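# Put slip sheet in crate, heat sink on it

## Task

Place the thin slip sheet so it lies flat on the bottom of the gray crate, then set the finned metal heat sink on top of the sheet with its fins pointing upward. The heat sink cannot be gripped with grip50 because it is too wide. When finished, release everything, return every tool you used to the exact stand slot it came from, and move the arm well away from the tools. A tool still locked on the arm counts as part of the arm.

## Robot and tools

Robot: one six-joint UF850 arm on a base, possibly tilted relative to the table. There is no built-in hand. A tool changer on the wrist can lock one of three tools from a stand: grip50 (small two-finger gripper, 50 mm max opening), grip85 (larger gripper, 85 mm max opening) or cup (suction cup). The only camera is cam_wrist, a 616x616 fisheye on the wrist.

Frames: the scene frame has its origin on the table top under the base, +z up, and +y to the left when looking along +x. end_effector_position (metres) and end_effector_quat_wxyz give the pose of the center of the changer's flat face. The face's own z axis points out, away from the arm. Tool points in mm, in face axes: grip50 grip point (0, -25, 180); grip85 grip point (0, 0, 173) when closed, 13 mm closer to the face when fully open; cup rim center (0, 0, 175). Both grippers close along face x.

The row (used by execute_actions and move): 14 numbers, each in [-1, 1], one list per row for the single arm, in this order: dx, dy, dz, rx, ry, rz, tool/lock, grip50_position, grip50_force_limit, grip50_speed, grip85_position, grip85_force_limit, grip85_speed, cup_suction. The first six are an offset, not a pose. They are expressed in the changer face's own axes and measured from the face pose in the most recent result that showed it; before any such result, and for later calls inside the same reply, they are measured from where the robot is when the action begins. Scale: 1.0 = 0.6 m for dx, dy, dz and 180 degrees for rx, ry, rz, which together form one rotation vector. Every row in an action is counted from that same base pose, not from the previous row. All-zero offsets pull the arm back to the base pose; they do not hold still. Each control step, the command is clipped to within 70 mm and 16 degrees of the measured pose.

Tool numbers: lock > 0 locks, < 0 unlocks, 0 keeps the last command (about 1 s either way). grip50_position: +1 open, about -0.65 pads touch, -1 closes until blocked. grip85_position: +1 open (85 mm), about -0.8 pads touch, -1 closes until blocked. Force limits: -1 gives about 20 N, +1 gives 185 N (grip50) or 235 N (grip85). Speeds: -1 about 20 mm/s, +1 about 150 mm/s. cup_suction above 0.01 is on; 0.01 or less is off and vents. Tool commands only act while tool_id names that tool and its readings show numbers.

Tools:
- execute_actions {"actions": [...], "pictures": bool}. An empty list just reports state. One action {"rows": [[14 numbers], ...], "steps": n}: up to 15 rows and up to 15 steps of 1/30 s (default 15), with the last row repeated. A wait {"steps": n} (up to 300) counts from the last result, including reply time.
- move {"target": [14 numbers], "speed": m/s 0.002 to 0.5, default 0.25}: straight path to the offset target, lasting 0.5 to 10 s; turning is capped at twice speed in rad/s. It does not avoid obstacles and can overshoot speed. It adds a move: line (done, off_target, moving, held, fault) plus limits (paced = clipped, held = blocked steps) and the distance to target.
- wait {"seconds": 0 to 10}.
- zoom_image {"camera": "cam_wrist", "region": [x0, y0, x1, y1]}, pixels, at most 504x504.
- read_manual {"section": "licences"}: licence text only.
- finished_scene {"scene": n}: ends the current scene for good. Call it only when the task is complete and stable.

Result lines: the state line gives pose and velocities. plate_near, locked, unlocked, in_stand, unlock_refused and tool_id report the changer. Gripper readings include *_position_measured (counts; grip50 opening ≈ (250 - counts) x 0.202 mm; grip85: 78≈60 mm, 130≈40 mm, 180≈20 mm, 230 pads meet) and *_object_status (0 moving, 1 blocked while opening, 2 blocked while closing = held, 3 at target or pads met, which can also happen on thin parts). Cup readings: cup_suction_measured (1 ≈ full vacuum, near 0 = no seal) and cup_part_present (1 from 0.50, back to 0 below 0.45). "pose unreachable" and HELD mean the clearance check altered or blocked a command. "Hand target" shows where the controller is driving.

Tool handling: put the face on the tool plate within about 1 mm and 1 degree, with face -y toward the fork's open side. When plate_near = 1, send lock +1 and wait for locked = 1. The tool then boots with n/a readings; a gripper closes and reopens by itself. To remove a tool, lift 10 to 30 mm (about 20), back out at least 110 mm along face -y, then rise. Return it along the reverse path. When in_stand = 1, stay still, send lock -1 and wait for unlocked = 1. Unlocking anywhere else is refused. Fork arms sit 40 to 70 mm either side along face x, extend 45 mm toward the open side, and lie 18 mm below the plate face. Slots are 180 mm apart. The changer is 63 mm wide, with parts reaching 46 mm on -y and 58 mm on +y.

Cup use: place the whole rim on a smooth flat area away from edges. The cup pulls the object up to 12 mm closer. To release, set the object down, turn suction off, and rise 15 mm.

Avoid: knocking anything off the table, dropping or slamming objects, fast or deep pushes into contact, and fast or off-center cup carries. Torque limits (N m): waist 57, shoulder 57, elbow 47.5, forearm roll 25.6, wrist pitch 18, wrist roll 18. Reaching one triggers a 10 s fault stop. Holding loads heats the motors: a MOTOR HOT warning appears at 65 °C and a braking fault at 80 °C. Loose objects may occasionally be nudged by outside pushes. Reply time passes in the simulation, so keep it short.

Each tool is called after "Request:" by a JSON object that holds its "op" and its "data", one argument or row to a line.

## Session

Request:
{"op": "move", "data": {
  "target": [0,0,-0.12,-0.006,0,0,0,0,0,0,0,0,0,0]
}}

Request:
{"op": "move", "data": {
  "target": [0,0.33,0,0,0,0,0,0,0,0,0,0,0,0]
}}

Scene clock: 0.80 s of 9600.00 s.
end_effector_position=(+0.4650, -0.0218, +0.4534) locked=0 unlocked=1 plate_near=0 in_stand=0 unlock_refused=0 tool_id=none grip50_position_measured=n/a grip50_object_status=n/a grip85_position_measured=n/a grip85_object_status=n/a cup_suction_measured=n/a cup_part_present=n/a end_effector_quat_wxyz=(+0.001, +0.725, +0.689, -0.000) end_effector_velocity=(+0.001, -0.000, +0.002) end_effector_angular_velocity=(-0.000, -0.003, -0.000)
Joint positions: [-0.002 -0.156 -0.887 -0.    -0.714  0.002]
Joint velocities: [-0.001  0.003 -0.003 -0.    -0.003 -0.001]
Hand target: +0.465, -0.022, +0.454; +0.001, +0.725, +0.689, +0.000
Off the commanded pose: 0.001 m, 0 deg.
move: done

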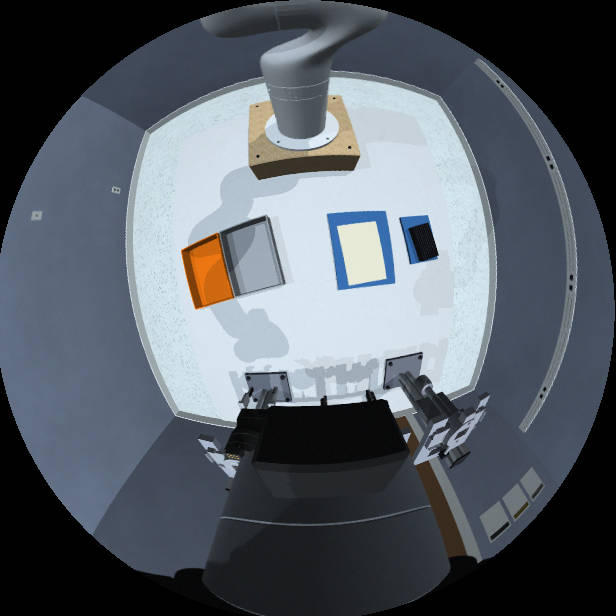

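Scene clock: 2.10 s of 9600.00 s.
end_effector_position=(+0.6623, -0.0313, +0.4540) locked=0 unlocked=1 plate_near=0 in_stand=0 unlock_refused=0 tool_id=none grip50_position_measured=n/a grip50_object_status=n/a grip85_position_measured=n/a grip85_object_status=n/a cup_suction_measured=n/a cup_part_present=n/a end_effector_quat_wxyz=(+0.001, +0.725, +0.689, -0.000) end_effector_velocity=(+0.002, +0.000, -0.000) end_effector_angular_velocity=(+0.000, -0.001, -0.001)
Joint positions: [-0.002 -0.62  -1.525 -0.    -0.887  0.002]
Joint velocities: [ 0.001 -0.004 -0.007  0.    -0.001  0.001]
Hand target: +0.663, -0.031, +0.454; +0.001, +0.725, +0.689, -0.000
Off the commanded pose: 0.001 m, 0 deg.
move: done

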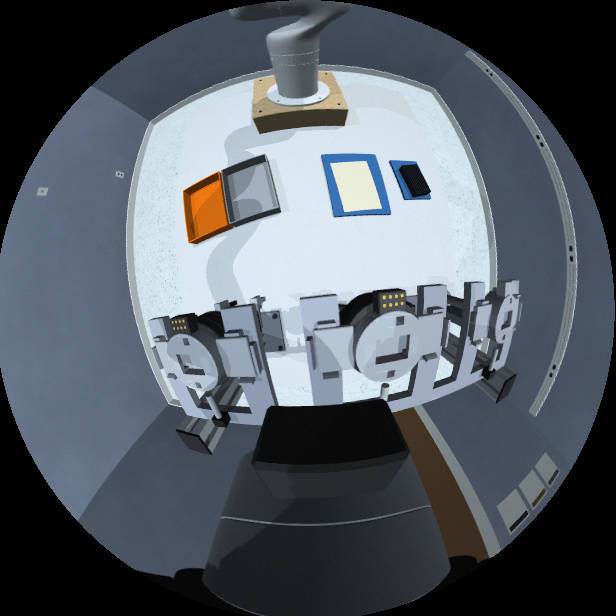

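Request:
{"op": "move", "data": {
  "target": [0.4,-0.05,0.1,0,0,-0.022,0,0,0,0,0,0,0,0]
}}

Scene clock: 5.43 s of 9600.00 s.
end_effector_position=(+0.6441, +0.2095, +0.3938) locked=0 unlocked=1 plate_near=0 in_stand=0 unlock_refused=0 tool_id=none grip50_position_measured=n/a grip50_object_status=n/a grip85_position_measured=n/a grip85_object_status=n/a cup_suction_measured=n/a cup_part_present=n/a end_effector_quat_wxyz=(+0.001, +0.701, +0.714, -0.000) end_effector_velocity=(-0.000, +0.002, -0.002) end_effector_angular_velocity=(-0.001, +0.002, +0.002)
Joint positions: [ 0.364 -0.718 -1.535 -0.009 -0.801  0.306]
Joint velocities: [ 0.003 -0.003 -0.001 -0.    -0.     0.001]
Hand target: +0.644, +0.210, +0.394; +0.001, +0.700, +0.714, -0.000
Off the commanded pose: 0.001 m, 0 deg.
move: done

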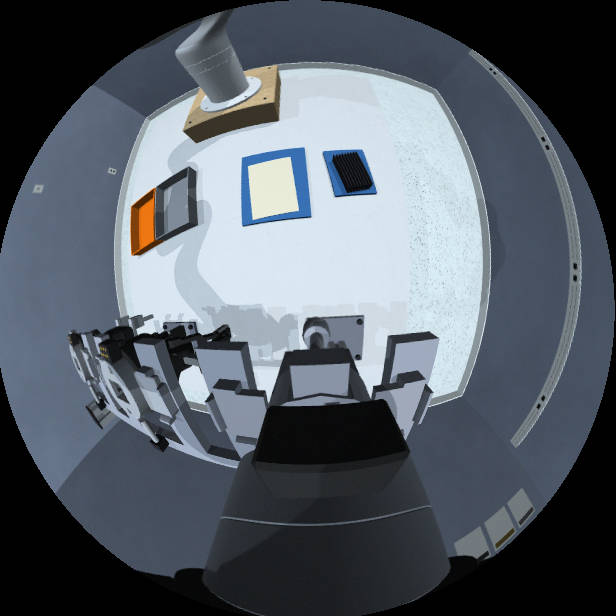

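Request:
{"op": "move", "data": {
  "target": [0,0.015,0.017,0,0,0,0,0,0,0,0,0,0,0],
  "speed": 0.05
}}

Scene clock: 8.30 s of 9600.00 s.
end_effector_position=(+0.6531, +0.2097, +0.3838) locked=0 unlocked=1 plate_near=0 in_stand=0 unlock_refused=0 tool_id=none grip50_position_measured=n/a grip50_object_status=n/a grip85_position_measured=n/a grip85_object_status=n/a cup_suction_measured=n/a cup_part_present=n/a end_effector_quat_wxyz=(+0.001, +0.701, +0.714, -0.000) end_effector_velocity=(+0.001, +0.001, +0.000) end_effector_angular_velocity=(+0.001, -0.002, +0.001)
Joint positions: [ 0.36  -0.75  -1.564 -0.009 -0.797  0.302]
Joint velocities: [ 0.001 -0.002 -0.004  0.    -0.    -0.   ]
Hand target: +0.653, +0.210, +0.384; +0.001, +0.701, +0.714, -0.000
Off the commanded pose: 0.000 m, 0 deg.
move: done

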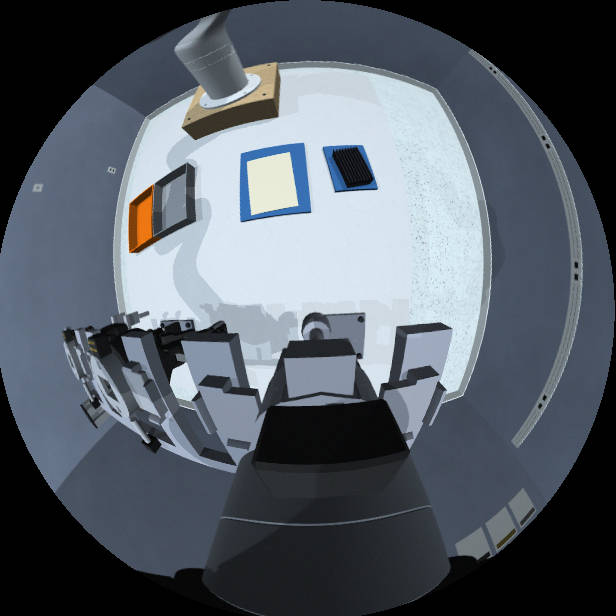

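Request:
{"op": "move", "data": {
  "target": [0,0.004,0.005,0,0,0,0,0,0,0,0,0,0,0],
  "speed": 0.02
}}

Request:
{"op": "move", "data": {
  "target": [0,0,0.035,0,0,0,0,0,0,0,0,0,0,0],
  "speed": 0.015
}}

Scene clock: 10.93 s of 9600.00 s.
end_effector_position=(+0.6555, +0.2097, +0.3808) locked=0 unlocked=1 plate_near=0 in_stand=0 unlock_refused=0 tool_id=none grip50_position_measured=n/a grip50_object_status=n/a grip85_position_measured=n/a grip85_object_status=n/a cup_suction_measured=n/a cup_part_present=n/a end_effector_quat_wxyz=(+0.001, +0.701, +0.714, -0.000) end_effector_velocity=(+0.001, -0.001, +0.000) end_effector_angular_velocity=(+0.000, -0.001, -0.003)
Joint positions: [ 0.359 -0.759 -1.572 -0.009 -0.796  0.301]
Joint velocities: [-0.002 -0.001 -0.002  0.     0.     0.001]
Hand target: +0.655, +0.210, +0.381; +0.001, +0.701, +0.714, -0.000
Off the commanded pose: 0.000 m, 0 deg.
move: done

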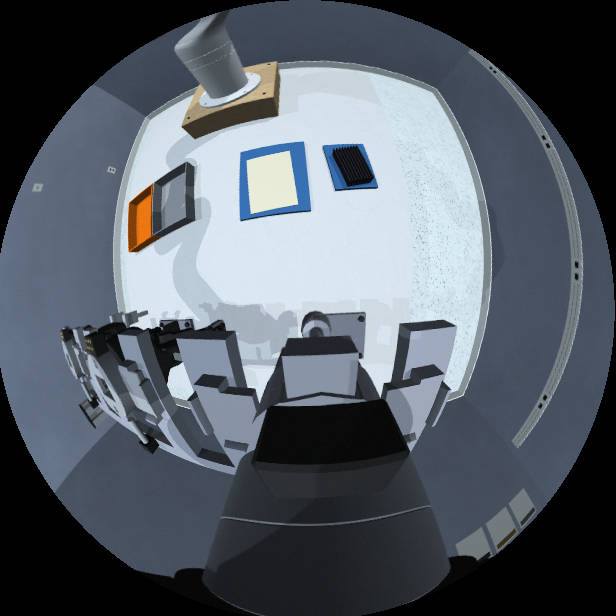

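Scene clock: 12.57 s of 9600.00 s.
end_effector_position=(+0.6560, +0.2099, +0.3619) locked=0 unlocked=1 plate_near=1 in_stand=1 unlock_refused=0 tool_id=none grip50_position_measured=n/a grip50_object_status=n/a grip85_position_measured=n/a grip85_object_status=n/a cup_suction_measured=n/a cup_part_present=n/a end_effector_quat_wxyz=(+0.001, +0.701, +0.714, +0.001) end_effector_velocity=(-0.000, +0.000, -0.001) end_effector_angular_velocity=(-0.000, +0.000, +0.002)
Joint positions: [ 0.359 -0.782 -1.564 -0.009 -0.763  0.301]
Joint velocities: [ 0.    -0.     0.001 -0.     0.001 -0.001]
Hand target: +0.656, +0.210, +0.360; +0.001, +0.701, +0.714, -0.000
Off the commanded pose: 0.002 m, 0 deg.
move: done

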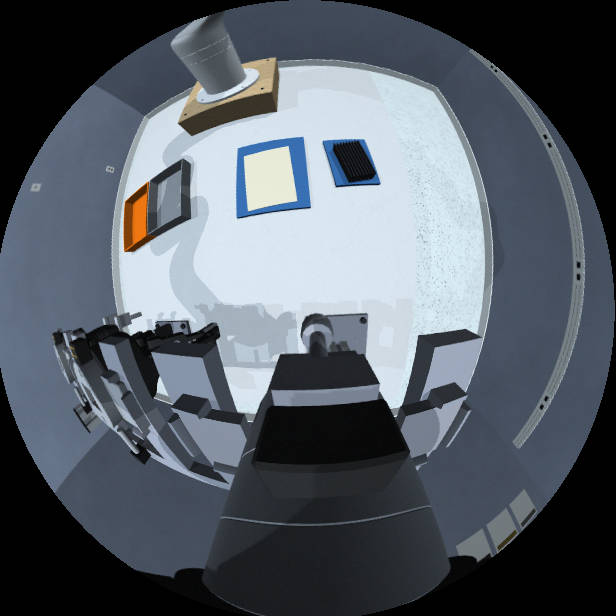

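Request:
{"op": "move", "data": {
  "target": [0,0,0,0,0,0,1,0,0,0,0,0,0,0]
}}

Request:
{"op": "wait", "data": {
  "seconds": 1
}}

Request:
{"op": "move", "data": {
  "target": [0,0,-0.033,0,0,0,0,0,0,0,0,0,0,0],
  "speed": 0.05
}}

Request:
{"op": "move", "data": {
  "target": [0,-0.25,0,0,0,0,0,0,0,0,0,0,0,0],
  "speed": 0.15
}}

Request:
{"op": "move", "data": {
  "target": [-0.15,-0.22,0.2,0,0,0,0,0,0,0,0,0,0,0]
}}

Scene clock: 16.97 s of 9600.00 s.
end_effector_position=(+0.6560, +0.2099, +0.3619) locked=0 unlocked=0 plate_near=1 in_stand=1 unlock_refused=0 tool_id=none grip50_position_measured=n/a grip50_object_status=n/a grip85_position_measured=n/a grip85_object_status=n/a cup_suction_measured=n/a cup_part_present=n/a end_effector_quat_wxyz=(+0.001, +0.701, +0.714, +0.001) end_effector_velocity=(+0.002, -0.000, +0.001) end_effector_angular_velocity=(+0.008, -0.008, -0.005)
Joint positions: [ 0.359 -0.782 -1.564 -0.009 -0.763  0.301]
Joint velocities: [-0.002  0.001 -0.001  0.007  0.008 -0.003]
Hand target: +0.656, +0.210, +0.362; +0.001, +0.701, +0.714, +0.001
Off the commanded pose: 0.000 m, 0 deg.
move: done

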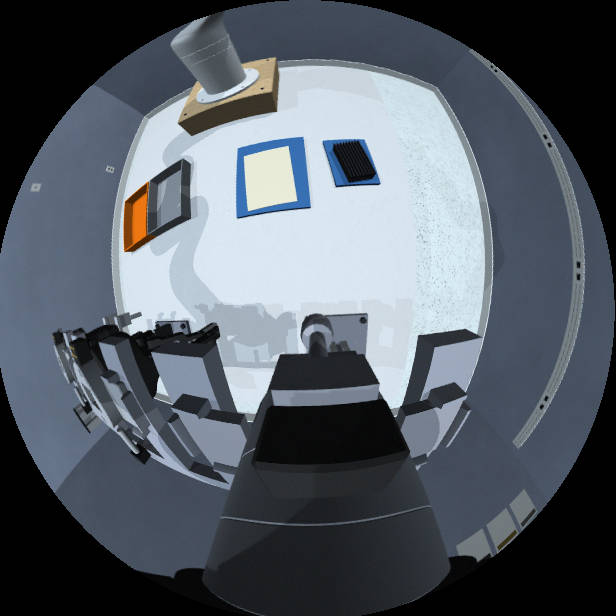

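Scene clock: 17.97 s of 9600.00 s.
end_effector_position=(+0.6561, +0.2099, +0.3621) locked=1 unlocked=0 plate_near=1 in_stand=1 unlock_refused=0 tool_id=cup grip50_position_measured=n/a grip50_object_status=n/a grip85_position_measured=n/a grip85_object_status=n/a cup_suction_measured=n/a cup_part_present=n/a end_effector_quat_wxyz=(+0.001, +0.701, +0.714, +0.001) end_effector_velocity=(+0.000, -0.001, +0.000) end_effector_angular_velocity=(+0.000, -0.001, +0.000)
Joint positions: [ 0.359 -0.782 -1.564 -0.009 -0.763  0.301]
Joint velocities: [-0.001  0.001  0.    -0.     0.    -0.001]
Hand target: +0.656, +0.210, +0.362; +0.001, +0.701, +0.714, +0.001
Off the commanded pose: 0.000 m, 0 deg.
Steps of this call (steps 1 to 30: nothing new was sent). Readings (end_effector_position | what the end effector reports):
1: (+0.6561, +0.2098, +0.3619) | locked=0 unlocked=0 plate_near=1 in_stand=1 unlock_refused=0 tool_id=none grip50_position_measured=n/a grip50_object_status=n/a grip85_position_measured=n/a grip85_object_status=n/a cup_suction_measured=n/a cup_part_present=n/a
2: (+0.6561, +0.2098, +0.3619) | locked=0 unlocked=0 plate_near=1 in_stand=1 unlock_refused=0 tool_id=none grip50_position_measured=n/a grip50_object_status=n/a grip85_position_measured=n/a grip85_object_status=n/a cup_suction_measured=n/a cup_part_present=n/a
4: (+0.6561, +0.2099, +0.3621) | locked=1 unlocked=0 plate_near=1 in_stand=1 unlock_refused=0 tool_id=cup grip50_position_measured=n/a grip50_object_status=n/a grip85_position_measured=n/a grip85_object_status=n/a cup_suction_measured=n/a cup_part_present=n/a
8: (+0.6561, +0.2099, +0.3621) | locked=1 unlocked=0 plate_near=1 in_stand=1 unlock_refused=0 tool_id=cup grip50_position_measured=n/a grip50_object_status=n/a grip85_position_measured=n/a grip85_object_status=n/a cup_suction_measured=n/a cup_part_present=n/a
30: the state above

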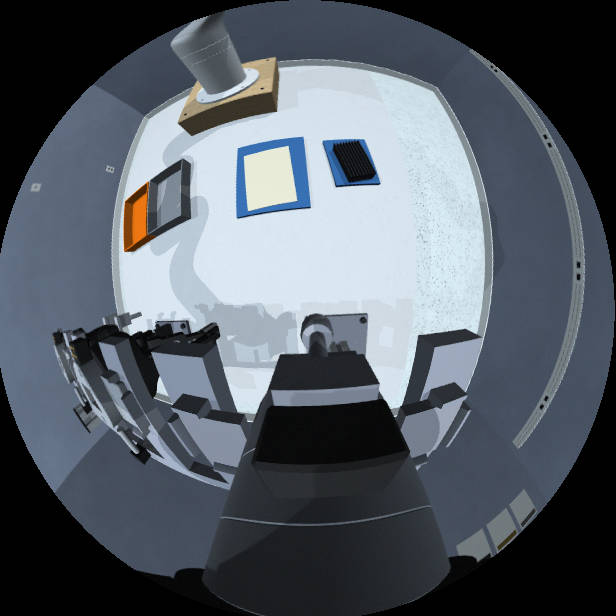

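Scene clock: 18.73 s of 9600.00 s.
end_effector_position=(+0.6558, +0.2099, +0.3815) locked=1 unlocked=0 plate_near=1 in_stand=0 unlock_refused=0 tool_id=cup grip50_position_measured=n/a grip50_object_status=n/a grip85_position_measured=n/a grip85_object_status=n/a cup_suction_measured=0.00 cup_part_present=0 end_effector_quat_wxyz=(+0.001, +0.700, +0.714, +0.001) end_effector_velocity=(+0.000, -0.000, -0.000) end_effector_angular_velocity=(+0.000, +0.000, -0.002)
Joint positions: [ 0.359 -0.758 -1.573 -0.009 -0.796  0.301]
Joint velocities: [-0.001 -0.     0.     0.     0.     0.002]
Hand target: +0.656, +0.210, +0.382; +0.001, +0.701, +0.714, +0.001
Off the commanded pose: 0.000 m, 0 deg.
move: done

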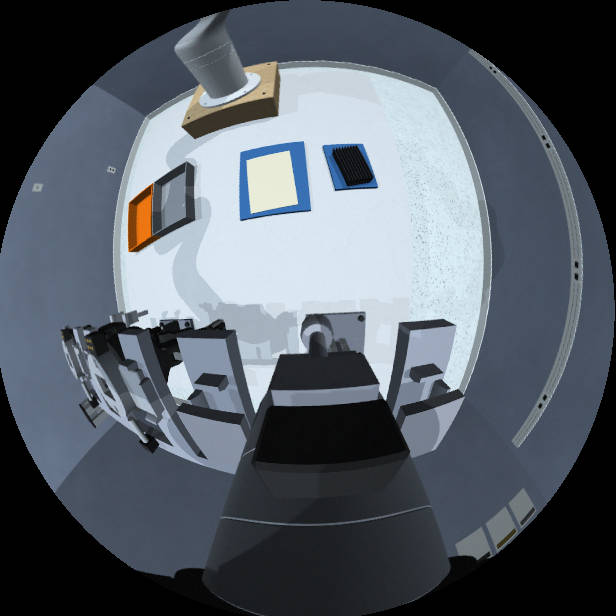

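Scene clock: 20.13 s of 9600.00 s.
end_effector_position=(+0.5063, +0.2068, +0.3809) locked=1 unlocked=0 plate_near=1 in_stand=0 unlock_refused=0 tool_id=cup grip50_position_measured=n/a grip50_object_status=n/a grip85_position_measured=n/a grip85_object_status=n/a cup_suction_measured=0.00 cup_part_present=0 end_effector_quat_wxyz=(+0.001, +0.701, +0.714, +0.001) end_effector_velocity=(-0.002, +0.000, +0.000) end_effector_angular_velocity=(-0.001, +0.001, +0.002)
Joint positions: [ 0.439 -0.443 -1.074 -0.014 -0.613  0.386]
Joint velocities: [ 0.002  0.004  0.005 -0.     0.001  0.   ]
Hand target: +0.506, +0.207, +0.381; +0.001, +0.700, +0.714, +0.001
Off the commanded pose: 0.001 m, 0 deg.
move: done

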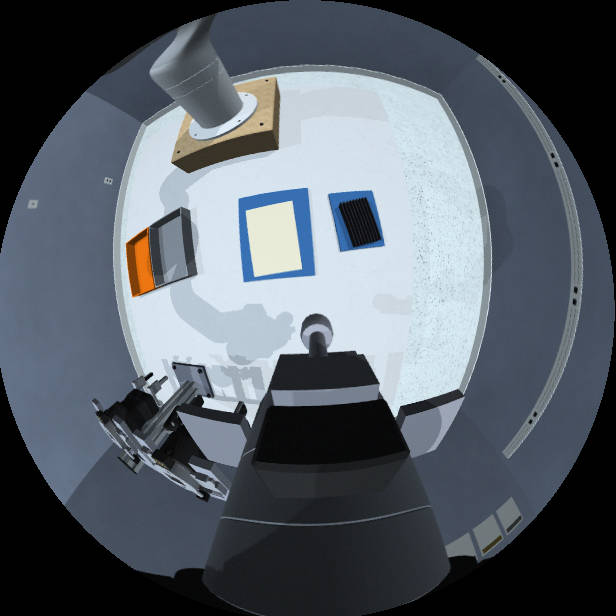

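Scene clock: 21.37 s of 9600.00 s.
end_effector_position=(+0.3776, +0.1144, +0.2605) locked=1 unlocked=0 plate_near=1 in_stand=0 unlock_refused=0 tool_id=cup grip50_position_measured=n/a grip50_object_status=n/a grip85_position_measured=n/a grip85_object_status=n/a cup_suction_measured=0.00 cup_part_present=0 end_effector_quat_wxyz=(+0.002, +0.701, +0.714, +0.001) end_effector_velocity=(-0.003, -0.002, -0.002) end_effector_angular_velocity=(-0.001, +0.005, -0.000)
Joint positions: [ 0.344 -0.401 -0.613 -0.032 -0.193  0.312]
Joint velocities: [-0.002 -0.002  0.007  0.003  0.004 -0.004]
Hand target: +0.377, +0.114, +0.260; +0.001, +0.701, +0.714, +0.001
Off the commanded pose: 0.001 m, 0 deg.
move: done

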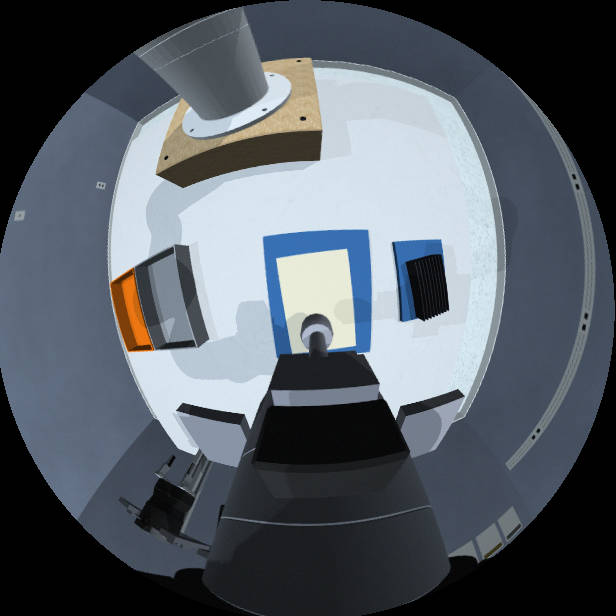

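Request:
{"op": "move", "data": {
  "target": [0.005,-0.024,0.11,0,0,0,0,0,0,0,0,0,0,1],
  "speed": 0.1
}}

Request:
{"op": "move", "data": {
  "target": [0,0,0.027,0,0,0,0,0,0,0,0,0,0,1],
  "speed": 0.02
}}

Request:
{"op": "move", "data": {
  "target": [0,0,-0.14,0,0,0,0,0,0,0,0,0,0,1],
  "speed": 0.1
}}

Request:
{"op": "move", "data": {
  "target": [-0.475,-0.03,0,0,0,-0.03,0,0,0,0,0,0,0,1],
  "speed": 0.2
}}

Scene clock: 29.33 s of 9600.00 s.
end_effector_position=(+0.3638, +0.1171, +0.1945) locked=1 unlocked=0 plate_near=1 in_stand=0 unlock_refused=0 tool_id=cup grip50_position_measured=n/a grip50_object_status=n/a grip85_position_measured=n/a grip85_object_status=n/a cup_suction_measured=0.00 cup_part_present=0 end_effector_quat_wxyz=(-0.000, +0.700, +0.714, +0.002) end_effector_velocity=(-0.001, -0.001, -0.002) end_effector_angular_velocity=(-0.002, +0.002, -0.000)
Joint positions: [ 0.359 -0.572 -0.61  -0.094 -0.019  0.389]
Joint velocities: [-0.    -0.004  0.001 -0.07   0.002  0.07 ]
Hand target: +0.364, +0.117, +0.194; -0.001, +0.700, +0.714, +0.002
Off the commanded pose: 0.000 m, 0 deg.
move: done

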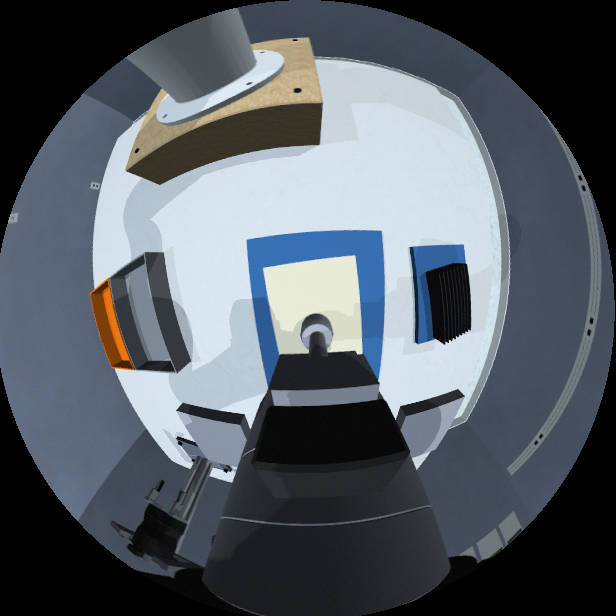

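Scene clock: 30.40 s of 9600.00 s.
end_effector_position=(+0.3639, +0.1172, +0.1784) locked=1 unlocked=0 plate_near=1 in_stand=0 unlock_refused=0 tool_id=cup grip50_position_measured=n/a grip50_object_status=n/a grip85_position_measured=n/a grip85_object_status=n/a cup_suction_measured=1.00 cup_part_present=1 end_effector_quat_wxyz=(-0.002, +0.700, +0.714, +0.003) end_effector_velocity=(-0.000, -0.000, -0.001) end_effector_angular_velocity=(-0.001, -0.001, -0.002)
Joint positions: [ 0.358 -0.62  -0.623 -0.079  0.017  0.372]
Joint velocities: [ 0.    -0.002 -0.     0.065  0.002 -0.063]
Hand target: +0.364, +0.117, +0.178; -0.002, +0.700, +0.714, +0.003
Off the commanded pose: 0.000 m, 0 deg.
move: done

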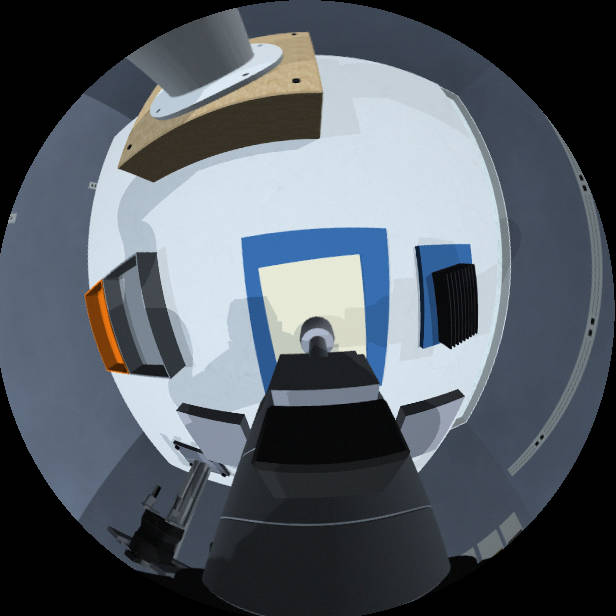

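Scene clock: 31.60 s of 9600.00 s.
end_effector_position=(+0.3634, +0.1166, +0.2623) locked=1 unlocked=0 plate_near=1 in_stand=0 unlock_refused=0 tool_id=cup grip50_position_measured=n/a grip50_object_status=n/a grip85_position_measured=n/a grip85_object_status=n/a cup_suction_measured=1.00 cup_part_present=1 end_effector_quat_wxyz=(-0.002, +0.700, +0.714, +0.003) end_effector_velocity=(-0.000, -0.000, +0.001) end_effector_angular_velocity=(+0.001, +0.001, +0.000)
Joint positions: [ 0.358 -0.376 -0.579  0.008 -0.184  0.285]
Joint velocities: [-0.001  0.004  0.     0.006 -0.004 -0.008]
Hand target: +0.364, +0.117, +0.263; -0.002, +0.700, +0.714, +0.003
Off the commanded pose: 0.000 m, 0 deg.
move: done

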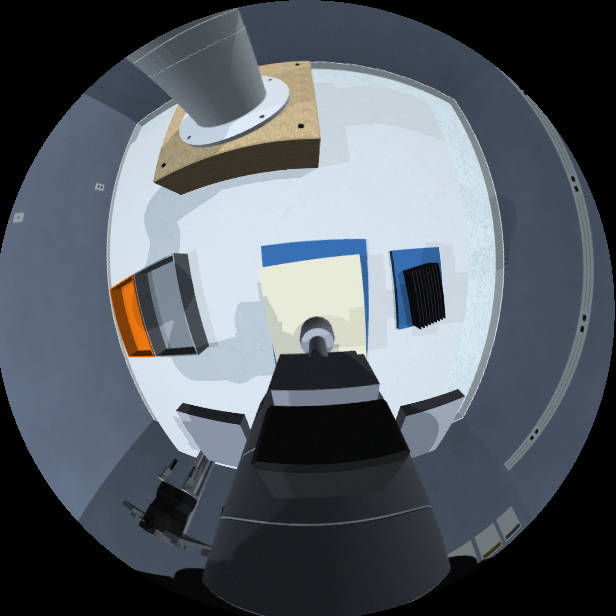

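Scene clock: 33.50 s of 9600.00 s.
end_effector_position=(+0.3513, -0.1692, +0.2603) locked=1 unlocked=0 plate_near=1 in_stand=0 unlock_refused=0 tool_id=cup grip50_position_measured=n/a grip50_object_status=n/a grip85_position_measured=n/a grip85_object_status=n/a cup_suction_measured=1.00 cup_part_present=1 end_effector_quat_wxyz=(-0.002, +0.666, +0.746, +0.002) end_effector_velocity=(-0.000, -0.002, -0.000) end_effector_angular_velocity=(+0.017, -0.006, +0.005)
Joint positions: [-0.412 -0.398 -0.605  0.068 -0.195 -0.637]
Joint velocities: [-0.011 -0.002 -0.002  0.091 -0.003 -0.106]
Hand target: +0.351, -0.170, +0.260; -0.002, +0.666, +0.746, +0.003
Off the commanded pose: 0.001 m, 0 deg.
move: done

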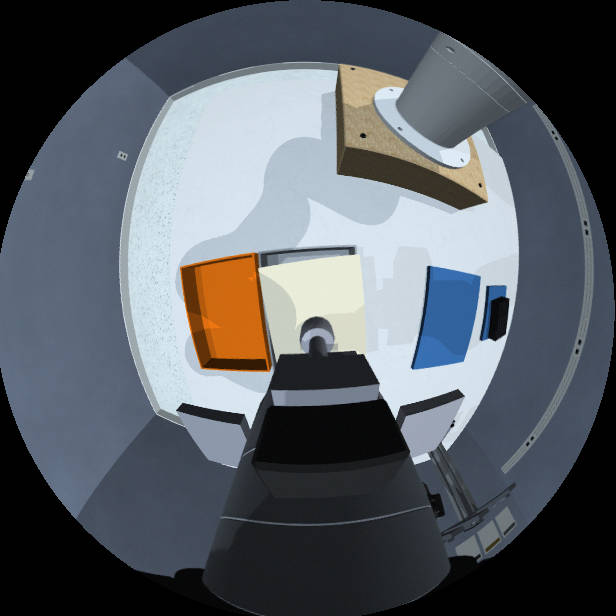

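Request:
{"op": "move", "data": {
  "target": [-0.008,-0.006,0.042,0,0,0.017,0,0,0,0,0,0,0,1],
  "speed": 0.06
}}

Scene clock: 35.93 s of 9600.00 s.
end_effector_position=(+0.3485, -0.1743, +0.2351) locked=1 unlocked=0 plate_near=1 in_stand=0 unlock_refused=0 tool_id=cup grip50_position_measured=n/a grip50_object_status=n/a grip85_position_measured=n/a grip85_object_status=n/a cup_suction_measured=1.00 cup_part_present=1 end_effector_quat_wxyz=(-0.002, +0.686, +0.728, +0.002) end_effector_velocity=(+0.000, -0.000, -0.001) end_effector_angular_velocity=(-0.000, -0.002, -0.003)
Joint positions: [-0.426 -0.467 -0.612  0.101 -0.133 -0.632]
Joint velocities: [-0.001 -0.002 -0.001  0.007  0.003 -0.005]
Hand target: +0.348, -0.174, +0.235; -0.002, +0.686, +0.728, +0.002
Off the commanded pose: 0.000 m, 0 deg.
move: done

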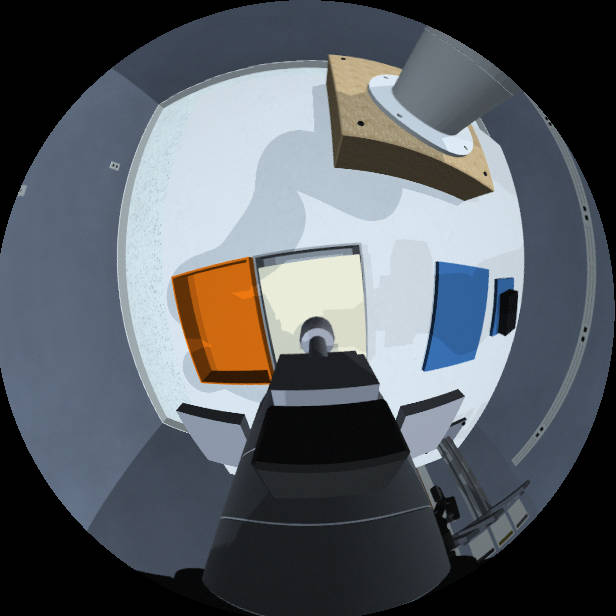

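Request:
{"op": "move", "data": {
  "target": [-0.004,-0.005,0.095,0,0,0,0,0,0,0,0,0,0,1],
  "speed": 0.04
}}

Request:
{"op": "move", "data": {
  "target": [0,0,0,0,0,0,0,0,0,0,0,0,0,0]
}}

Request:
{"op": "move", "data": {
  "target": [0,0.1,-0.34,0,0,0.013,0,0,0,0,0,0,0,0],
  "speed": 0.15
}}

Scene clock: 39.83 s of 9600.00 s.
end_effector_position=(+0.3459, -0.1765, +0.1782) locked=1 unlocked=0 plate_near=1 in_stand=0 unlock_refused=0 tool_id=cup grip50_position_measured=n/a grip50_object_status=n/a grip85_position_measured=n/a grip85_object_status=n/a cup_suction_measured=1.00 cup_part_present=1 end_effector_quat_wxyz=(-0.002, +0.686, +0.728, -0.004) end_effector_velocity=(+0.001, -0.000, -0.001) end_effector_angular_velocity=(-0.001, -0.001, +0.001)
Joint positions: [-0.429 -0.63  -0.644  0.278 -0.006 -0.812]
Joint velocities: [ 0.001 -0.003 -0.002  0.02   0.002 -0.021]
Hand target: +0.346, -0.177, +0.178; -0.002, +0.686, +0.728, -0.004
Off the commanded pose: 0.000 m, 1 deg.
move: done

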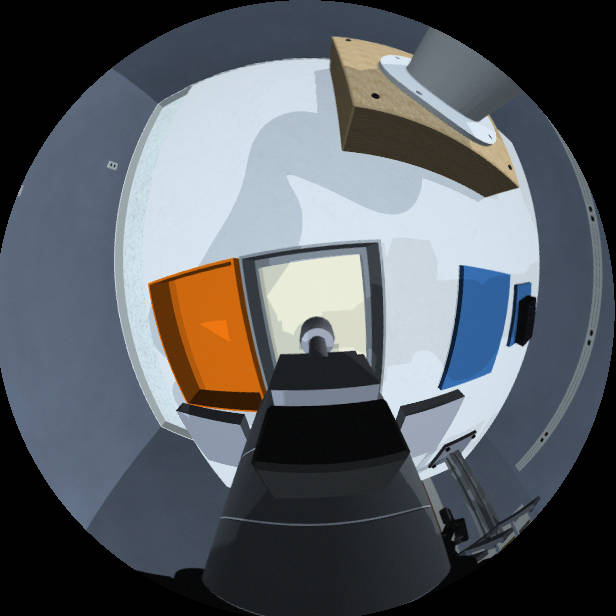

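Scene clock: 40.33 s of 9600.00 s.
end_effector_position=(+0.3459, -0.1766, +0.1782) locked=1 unlocked=0 plate_near=1 in_stand=0 unlock_refused=0 tool_id=cup grip50_position_measured=n/a grip50_object_status=n/a grip85_position_measured=n/a grip85_object_status=n/a cup_suction_measured=0.00 cup_part_present=0 end_effector_quat_wxyz=(-0.002, +0.686, +0.728, -0.004) end_effector_velocity=(-0.001, -0.000, -0.000) end_effector_angular_velocity=(+0.000, +0.000, -0.002)
Joint positions: [-0.429 -0.63  -0.644  0.278 -0.006 -0.812]
Joint velocities: [-0.001  0.     0.001  0.     0.     0.001]
Hand target: +0.346, -0.177, +0.178; -0.002, +0.686, +0.728, -0.004
Off the commanded pose: 0.000 m, 0 deg.
move: done

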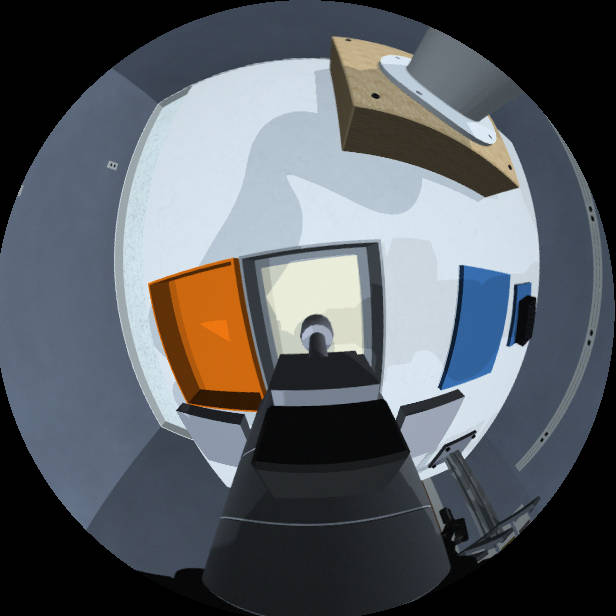

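Scene clock: 42.13 s of 9600.00 s.
end_effector_position=(+0.4068, -0.1719, +0.3818) locked=1 unlocked=0 plate_near=1 in_stand=0 unlock_refused=0 tool_id=cup grip50_position_measured=n/a grip50_object_status=n/a grip85_position_measured=n/a grip85_object_status=n/a cup_suction_measured=0.00 cup_part_present=0 end_effector_quat_wxyz=(-0.002, +0.700, +0.714, -0.004) end_effector_velocity=(+0.001, -0.000, +0.003) end_effector_angular_velocity=(-0.001, -0.002, -0.001)
Joint positions: [-0.359 -0.221 -0.771  0.    -0.543 -0.424]
Joint velocities: [ 0.001  0.003 -0.004 -0.    -0.005  0.001]
Hand target: +0.407, -0.172, +0.382; -0.002, +0.700, +0.714, -0.004
Off the commanded pose: 0.001 m, 0 deg.
move: done

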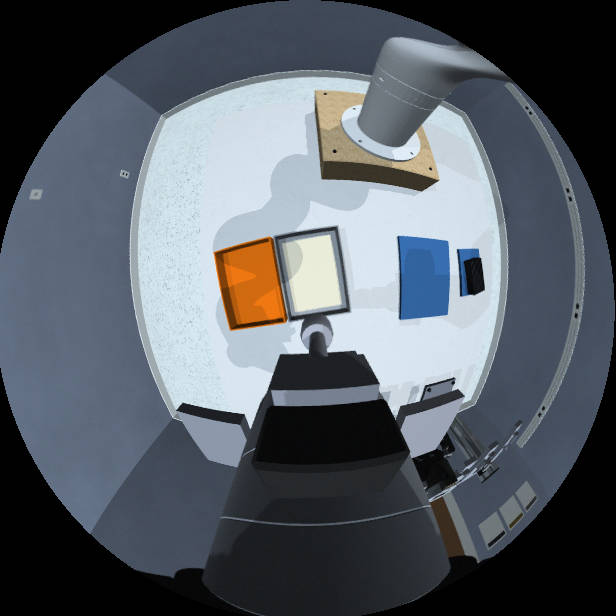

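Request:
{"op": "move", "data": {
  "target": [0.628,0.1785,-0.003,-0.0036,0.001,0,0,0,0,0,0,0,0,0]
}}

Request:
{"op": "move", "data": {
  "target": [0,0.25,0,0,0,0,0,0,0,0,0,0,0,0],
  "speed": 0.12
}}

Scene clock: 46.87 s of 9600.00 s.
end_effector_position=(+0.5058, +0.2072, +0.3815) locked=1 unlocked=0 plate_near=1 in_stand=0 unlock_refused=0 tool_id=cup grip50_position_measured=n/a grip50_object_status=n/a grip85_position_measured=n/a grip85_object_status=n/a cup_suction_measured=0.00 cup_part_present=0 end_effector_quat_wxyz=(+0.001, +0.701, +0.714, +0.000) end_effector_velocity=(+0.000, +0.002, -0.000) end_effector_angular_velocity=(+0.000, -0.001, +0.001)
Joint positions: [ 0.44  -0.442 -1.074 -0.012 -0.615  0.385]
Joint velocities: [ 0.004 -0.002 -0.003 -0.    -0.     0.003]
Hand target: +0.506, +0.208, +0.381; +0.001, +0.700, +0.714, +0.000
Off the commanded pose: 0.001 m, 0 deg.
move: done

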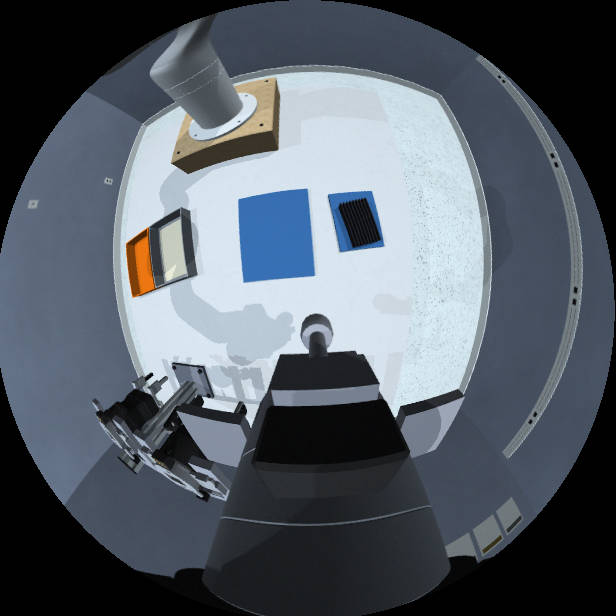

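Scene clock: 48.50 s of 9600.00 s.
end_effector_position=(+0.6554, +0.2103, +0.3820) locked=1 unlocked=0 plate_near=1 in_stand=0 unlock_refused=0 tool_id=cup grip50_position_measured=n/a grip50_object_status=n/a grip85_position_measured=n/a grip85_object_status=n/a cup_suction_measured=0.00 cup_part_present=0 end_effector_quat_wxyz=(+0.001, +0.701, +0.714, +0.000) end_effector_velocity=(+0.002, +0.000, -0.000) end_effector_angular_velocity=(-0.000, +0.000, -0.000)
Joint positions: [ 0.36  -0.758 -1.572 -0.008 -0.798  0.3  ]
Joint velocities: [-0.    -0.004 -0.006 -0.    -0.002 -0.   ]
Hand target: +0.656, +0.210, +0.382; +0.001, +0.701, +0.714, +0.000
Off the commanded pose: 0.001 m, 0 deg.
move: done

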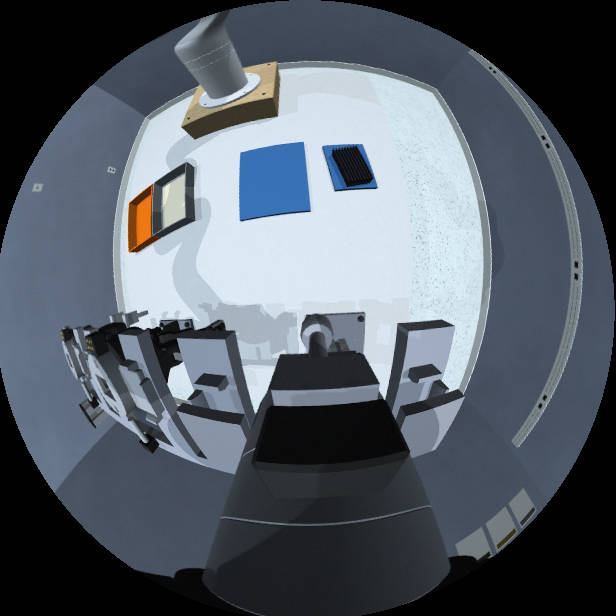

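Request:
{"op": "move", "data": {
  "target": [0,0.001,0.034,0,0,0,0,0,0,0,0,0,0,0],
  "speed": 0.03
}}

Request:
{"op": "move", "data": {
  "target": [0,0,0,0,0,0,-1,0,0,0,0,0,0,0]
}}

Request:
{"op": "wait", "data": {
  "seconds": 1
}}

Request:
{"op": "move", "data": {
  "target": [0,0,-0.035,0,0,0,0,0,0,0,0,0,0,0],
  "speed": 0.05
}}

Scene clock: 52.70 s of 9600.00 s.
end_effector_position=(+0.6563, +0.2101, +0.3625) locked=1 unlocked=0 plate_near=1 in_stand=1 unlock_refused=0 tool_id=cup grip50_position_measured=n/a grip50_object_status=n/a grip85_position_measured=n/a grip85_object_status=n/a cup_suction_measured=0.00 cup_part_present=0 end_effector_quat_wxyz=(+0.001, +0.701, +0.714, +0.001) end_effector_velocity=(-0.000, +0.000, -0.001) end_effector_angular_velocity=(+0.000, -0.000, +0.002)
Joint positions: [ 0.359 -0.782 -1.566 -0.008 -0.766  0.3  ]
Joint velocities: [ 0.    -0.001  0.    -0.     0.002 -0.002]
Hand target: +0.656, +0.210, +0.362; +0.001, +0.701, +0.714, +0.000
Off the commanded pose: 0.001 m, 0 deg.
move: done

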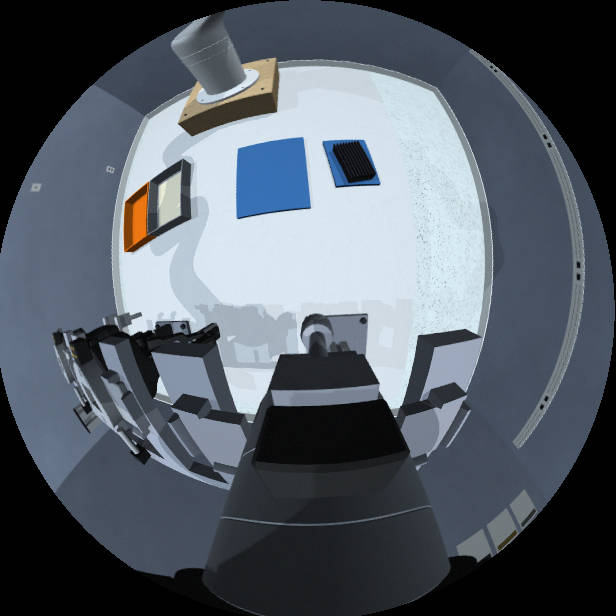

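Scene clock: 53.20 s of 9600.00 s.
end_effector_position=(+0.6562, +0.2100, +0.3623) locked=0 unlocked=0 plate_near=1 in_stand=1 unlock_refused=0 tool_id=none grip50_position_measured=n/a grip50_object_status=n/a grip85_position_measured=n/a grip85_object_status=n/a cup_suction_measured=n/a cup_part_present=n/a end_effector_quat_wxyz=(+0.001, +0.701, +0.714, +0.000) end_effector_velocity=(-0.000, +0.002, +0.000) end_effector_angular_velocity=(+0.000, -0.001, +0.004)
Joint positions: [ 0.359 -0.782 -1.566 -0.008 -0.766  0.3  ]
Joint velocities: [ 0.002  0.    -0.001  0.    -0.    -0.002]
Hand target: +0.656, +0.210, +0.362; +0.001, +0.701, +0.714, +0.001
Off the commanded pose: 0.000 m, 0 deg.
move: done

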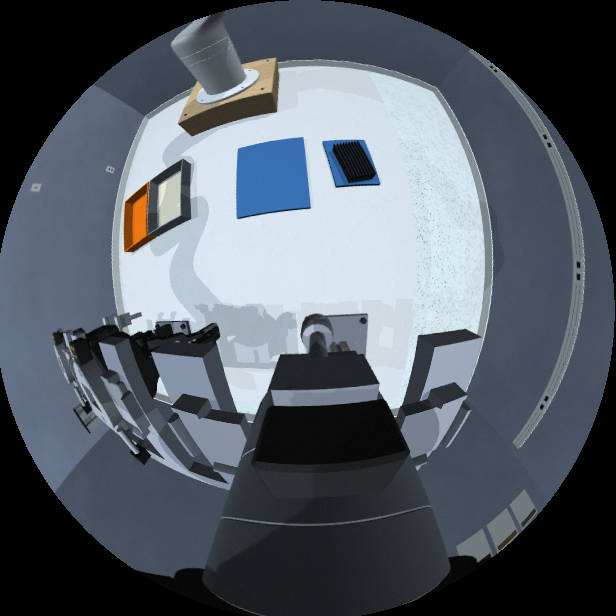

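Scene clock: 54.20 s of 9600.00 s.
end_effector_position=(+0.6563, +0.2101, +0.3624) locked=0 unlocked=1 plate_near=1 in_stand=1 unlock_refused=0 tool_id=none grip50_position_measured=n/a grip50_object_status=n/a grip85_position_measured=n/a grip85_object_status=n/a cup_suction_measured=n/a cup_part_present=n/a end_effector_quat_wxyz=(+0.001, +0.701, +0.714, +0.001) end_effector_velocity=(-0.000, +0.001, -0.000) end_effector_angular_velocity=(-0.000, -0.000, +0.002)
Joint positions: [ 0.359 -0.782 -1.566 -0.008 -0.766  0.3  ]
Joint velocities: [ 0.001 -0.    -0.    -0.     0.    -0.001]
Hand target: +0.656, +0.210, +0.362; +0.001, +0.701, +0.714, +0.001
Off the commanded pose: 0.000 m, 0 deg.
Steps of this call (steps 1 to 30: nothing new was sent). Readings (end_effector_position | what the end effector reports):
1: (+0.6562, +0.2100, +0.3623) | locked=0 unlocked=0 plate_near=1 in_stand=1 unlock_refused=0 tool_id=none grip50_position_measured=n/a grip50_object_status=n/a grip85_position_measured=n/a grip85_object_status=n/a cup_suction_measured=n/a cup_part_present=n/a
2: (+0.6562, +0.2100, +0.3624) | locked=0 unlocked=0 plate_near=1 in_stand=1 unlock_refused=0 tool_id=none grip50_position_measured=n/a grip50_object_status=n/a grip85_position_measured=n/a grip85_object_status=n/a cup_suction_measured=n/a cup_part_present=n/a
4: (+0.6562, +0.2100, +0.3624) | locked=0 unlocked=0 plate_near=1 in_stand=1 unlock_refused=0 tool_id=none grip50_position_measured=n/a grip50_object_status=n/a grip85_position_measured=n/a grip85_object_status=n/a cup_suction_measured=n/a cup_part_present=n/a
8: (+0.6562, +0.2100, +0.3624) | locked=0 unlocked=0 plate_near=1 in_stand=1 unlock_refused=0 tool_id=none grip50_position_measured=n/a grip50_object_status=n/a grip85_position_measured=n/a grip85_object_status=n/a cup_suction_measured=n/a cup_part_present=n/a
30: the state above

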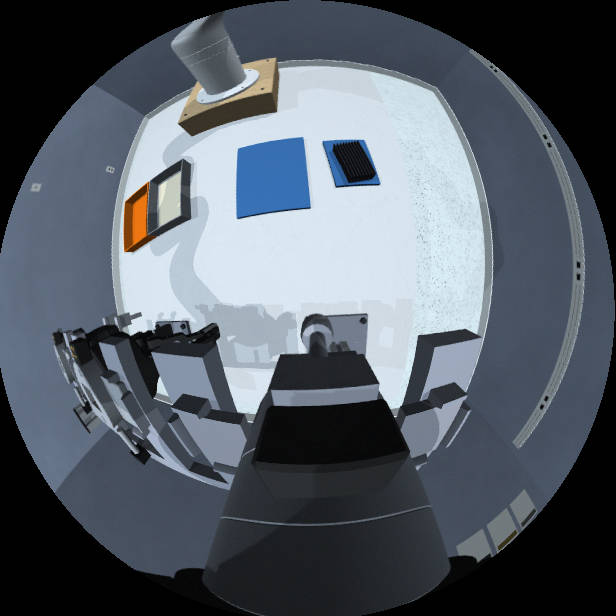

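Scene clock: 54.97 s of 9600.00 s.
end_effector_position=(+0.6561, +0.2100, +0.3832) locked=0 unlocked=1 plate_near=0 in_stand=0 unlock_refused=0 tool_id=none grip50_position_measured=n/a grip50_object_status=n/a grip85_position_measured=n/a grip85_object_status=n/a cup_suction_measured=n/a cup_part_present=n/a end_effector_quat_wxyz=(+0.001, +0.701, +0.714, +0.000) end_effector_velocity=(-0.000, -0.001, -0.000) end_effector_angular_velocity=(-0.001, +0.003, -0.002)
Joint positions: [ 0.359 -0.758 -1.576 -0.008 -0.801  0.3  ]
Joint velocities: [-0.001 -0.     0.001  0.    -0.002  0.001]
Hand target: +0.656, +0.210, +0.383; +0.001, +0.701, +0.714, +0.001
Off the commanded pose: 0.000 m, 0 deg.
move: done

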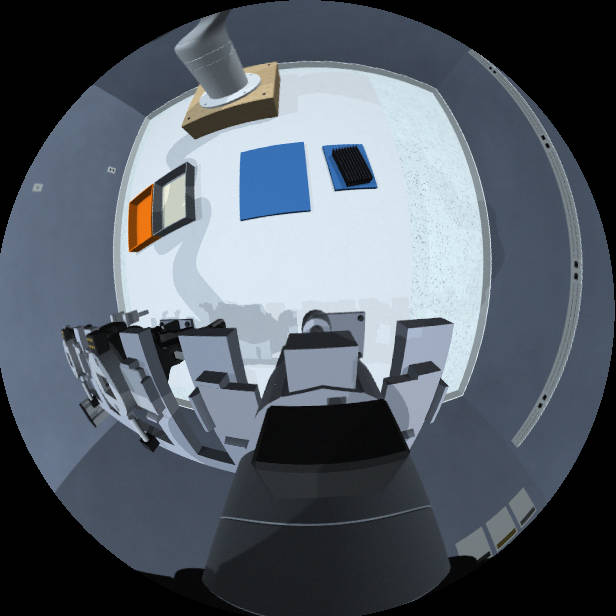

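Request:
{"op": "move", "data": {
  "target": [-0.3,0,0,0,0,0,0,0,0,0,0,0,0,0],
  "speed": 0.2
}}

Request:
{"op": "move", "data": {
  "target": [0,0,0.038,0,0,0,0,0,0,0,0,0,0,0],
  "speed": 0.015
}}

Scene clock: 58.73 s of 9600.00 s.
end_effector_position=(+0.6599, +0.0304, +0.3832) locked=0 unlocked=1 plate_near=0 in_stand=0 unlock_refused=0 tool_id=none grip50_position_measured=n/a grip50_object_status=n/a grip85_position_measured=n/a grip85_object_status=n/a cup_suction_measured=n/a cup_part_present=n/a end_effector_quat_wxyz=(+0.001, +0.700, +0.714, +0.000) end_effector_velocity=(-0.000, -0.001, -0.000) end_effector_angular_velocity=(+0.000, +0.000, +0.001)
Joint positions: [ 0.092 -0.688 -1.462 -0.001 -0.756  0.028]
Joint velocities: [-0.002  0.     0.001  0.     0.    -0.004]
Hand target: +0.660, +0.030, +0.383; +0.001, +0.701, +0.714, +0.000
Off the commanded pose: 0.001 m, 0 deg.
move: done

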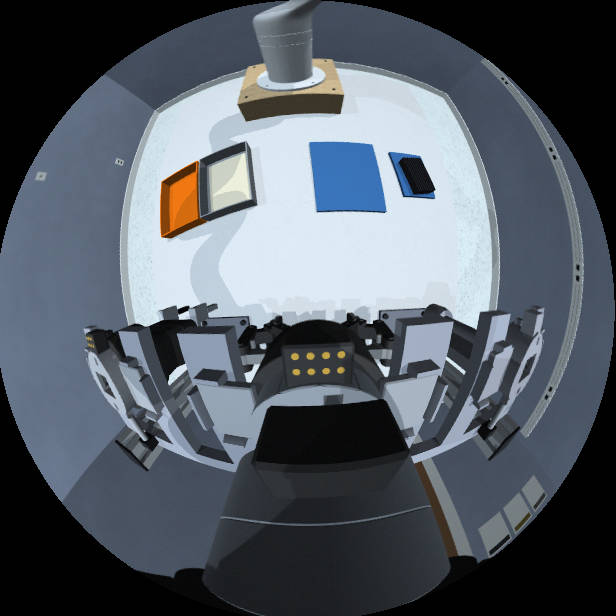

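Scene clock: 60.47 s of 9600.00 s.
end_effector_position=(+0.6601, +0.0299, +0.3619) locked=0 unlocked=1 plate_near=1 in_stand=1 unlock_refused=0 tool_id=none grip50_position_measured=n/a grip50_object_status=n/a grip85_position_measured=n/a grip85_object_status=n/a cup_suction_measured=n/a cup_part_present=n/a end_effector_quat_wxyz=(+0.001, +0.701, +0.713, +0.001) end_effector_velocity=(-0.000, +0.000, -0.001) end_effector_angular_velocity=(+0.000, +0.000, -0.002)
Joint positions: [ 0.091 -0.715 -1.453 -0.001 -0.72   0.029]
Joint velocities: [ 0.    -0.001  0.001  0.     0.001  0.002]
Hand target: +0.660, +0.030, +0.360; +0.001, +0.700, +0.714, +0.000
Off the commanded pose: 0.002 m, 0 deg.
move: done

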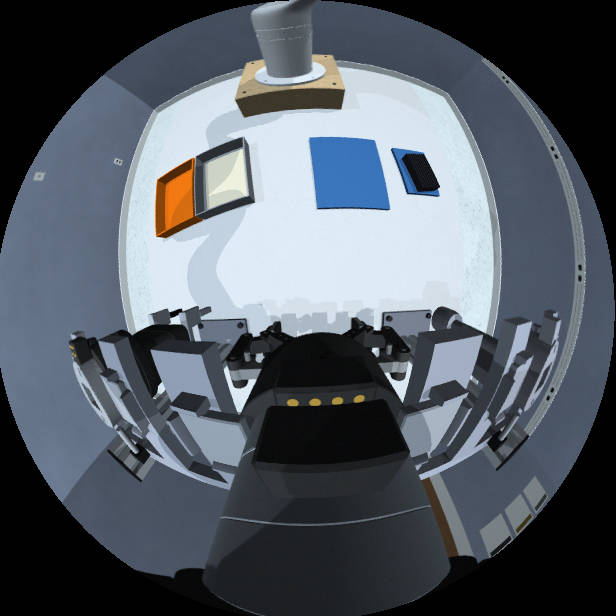

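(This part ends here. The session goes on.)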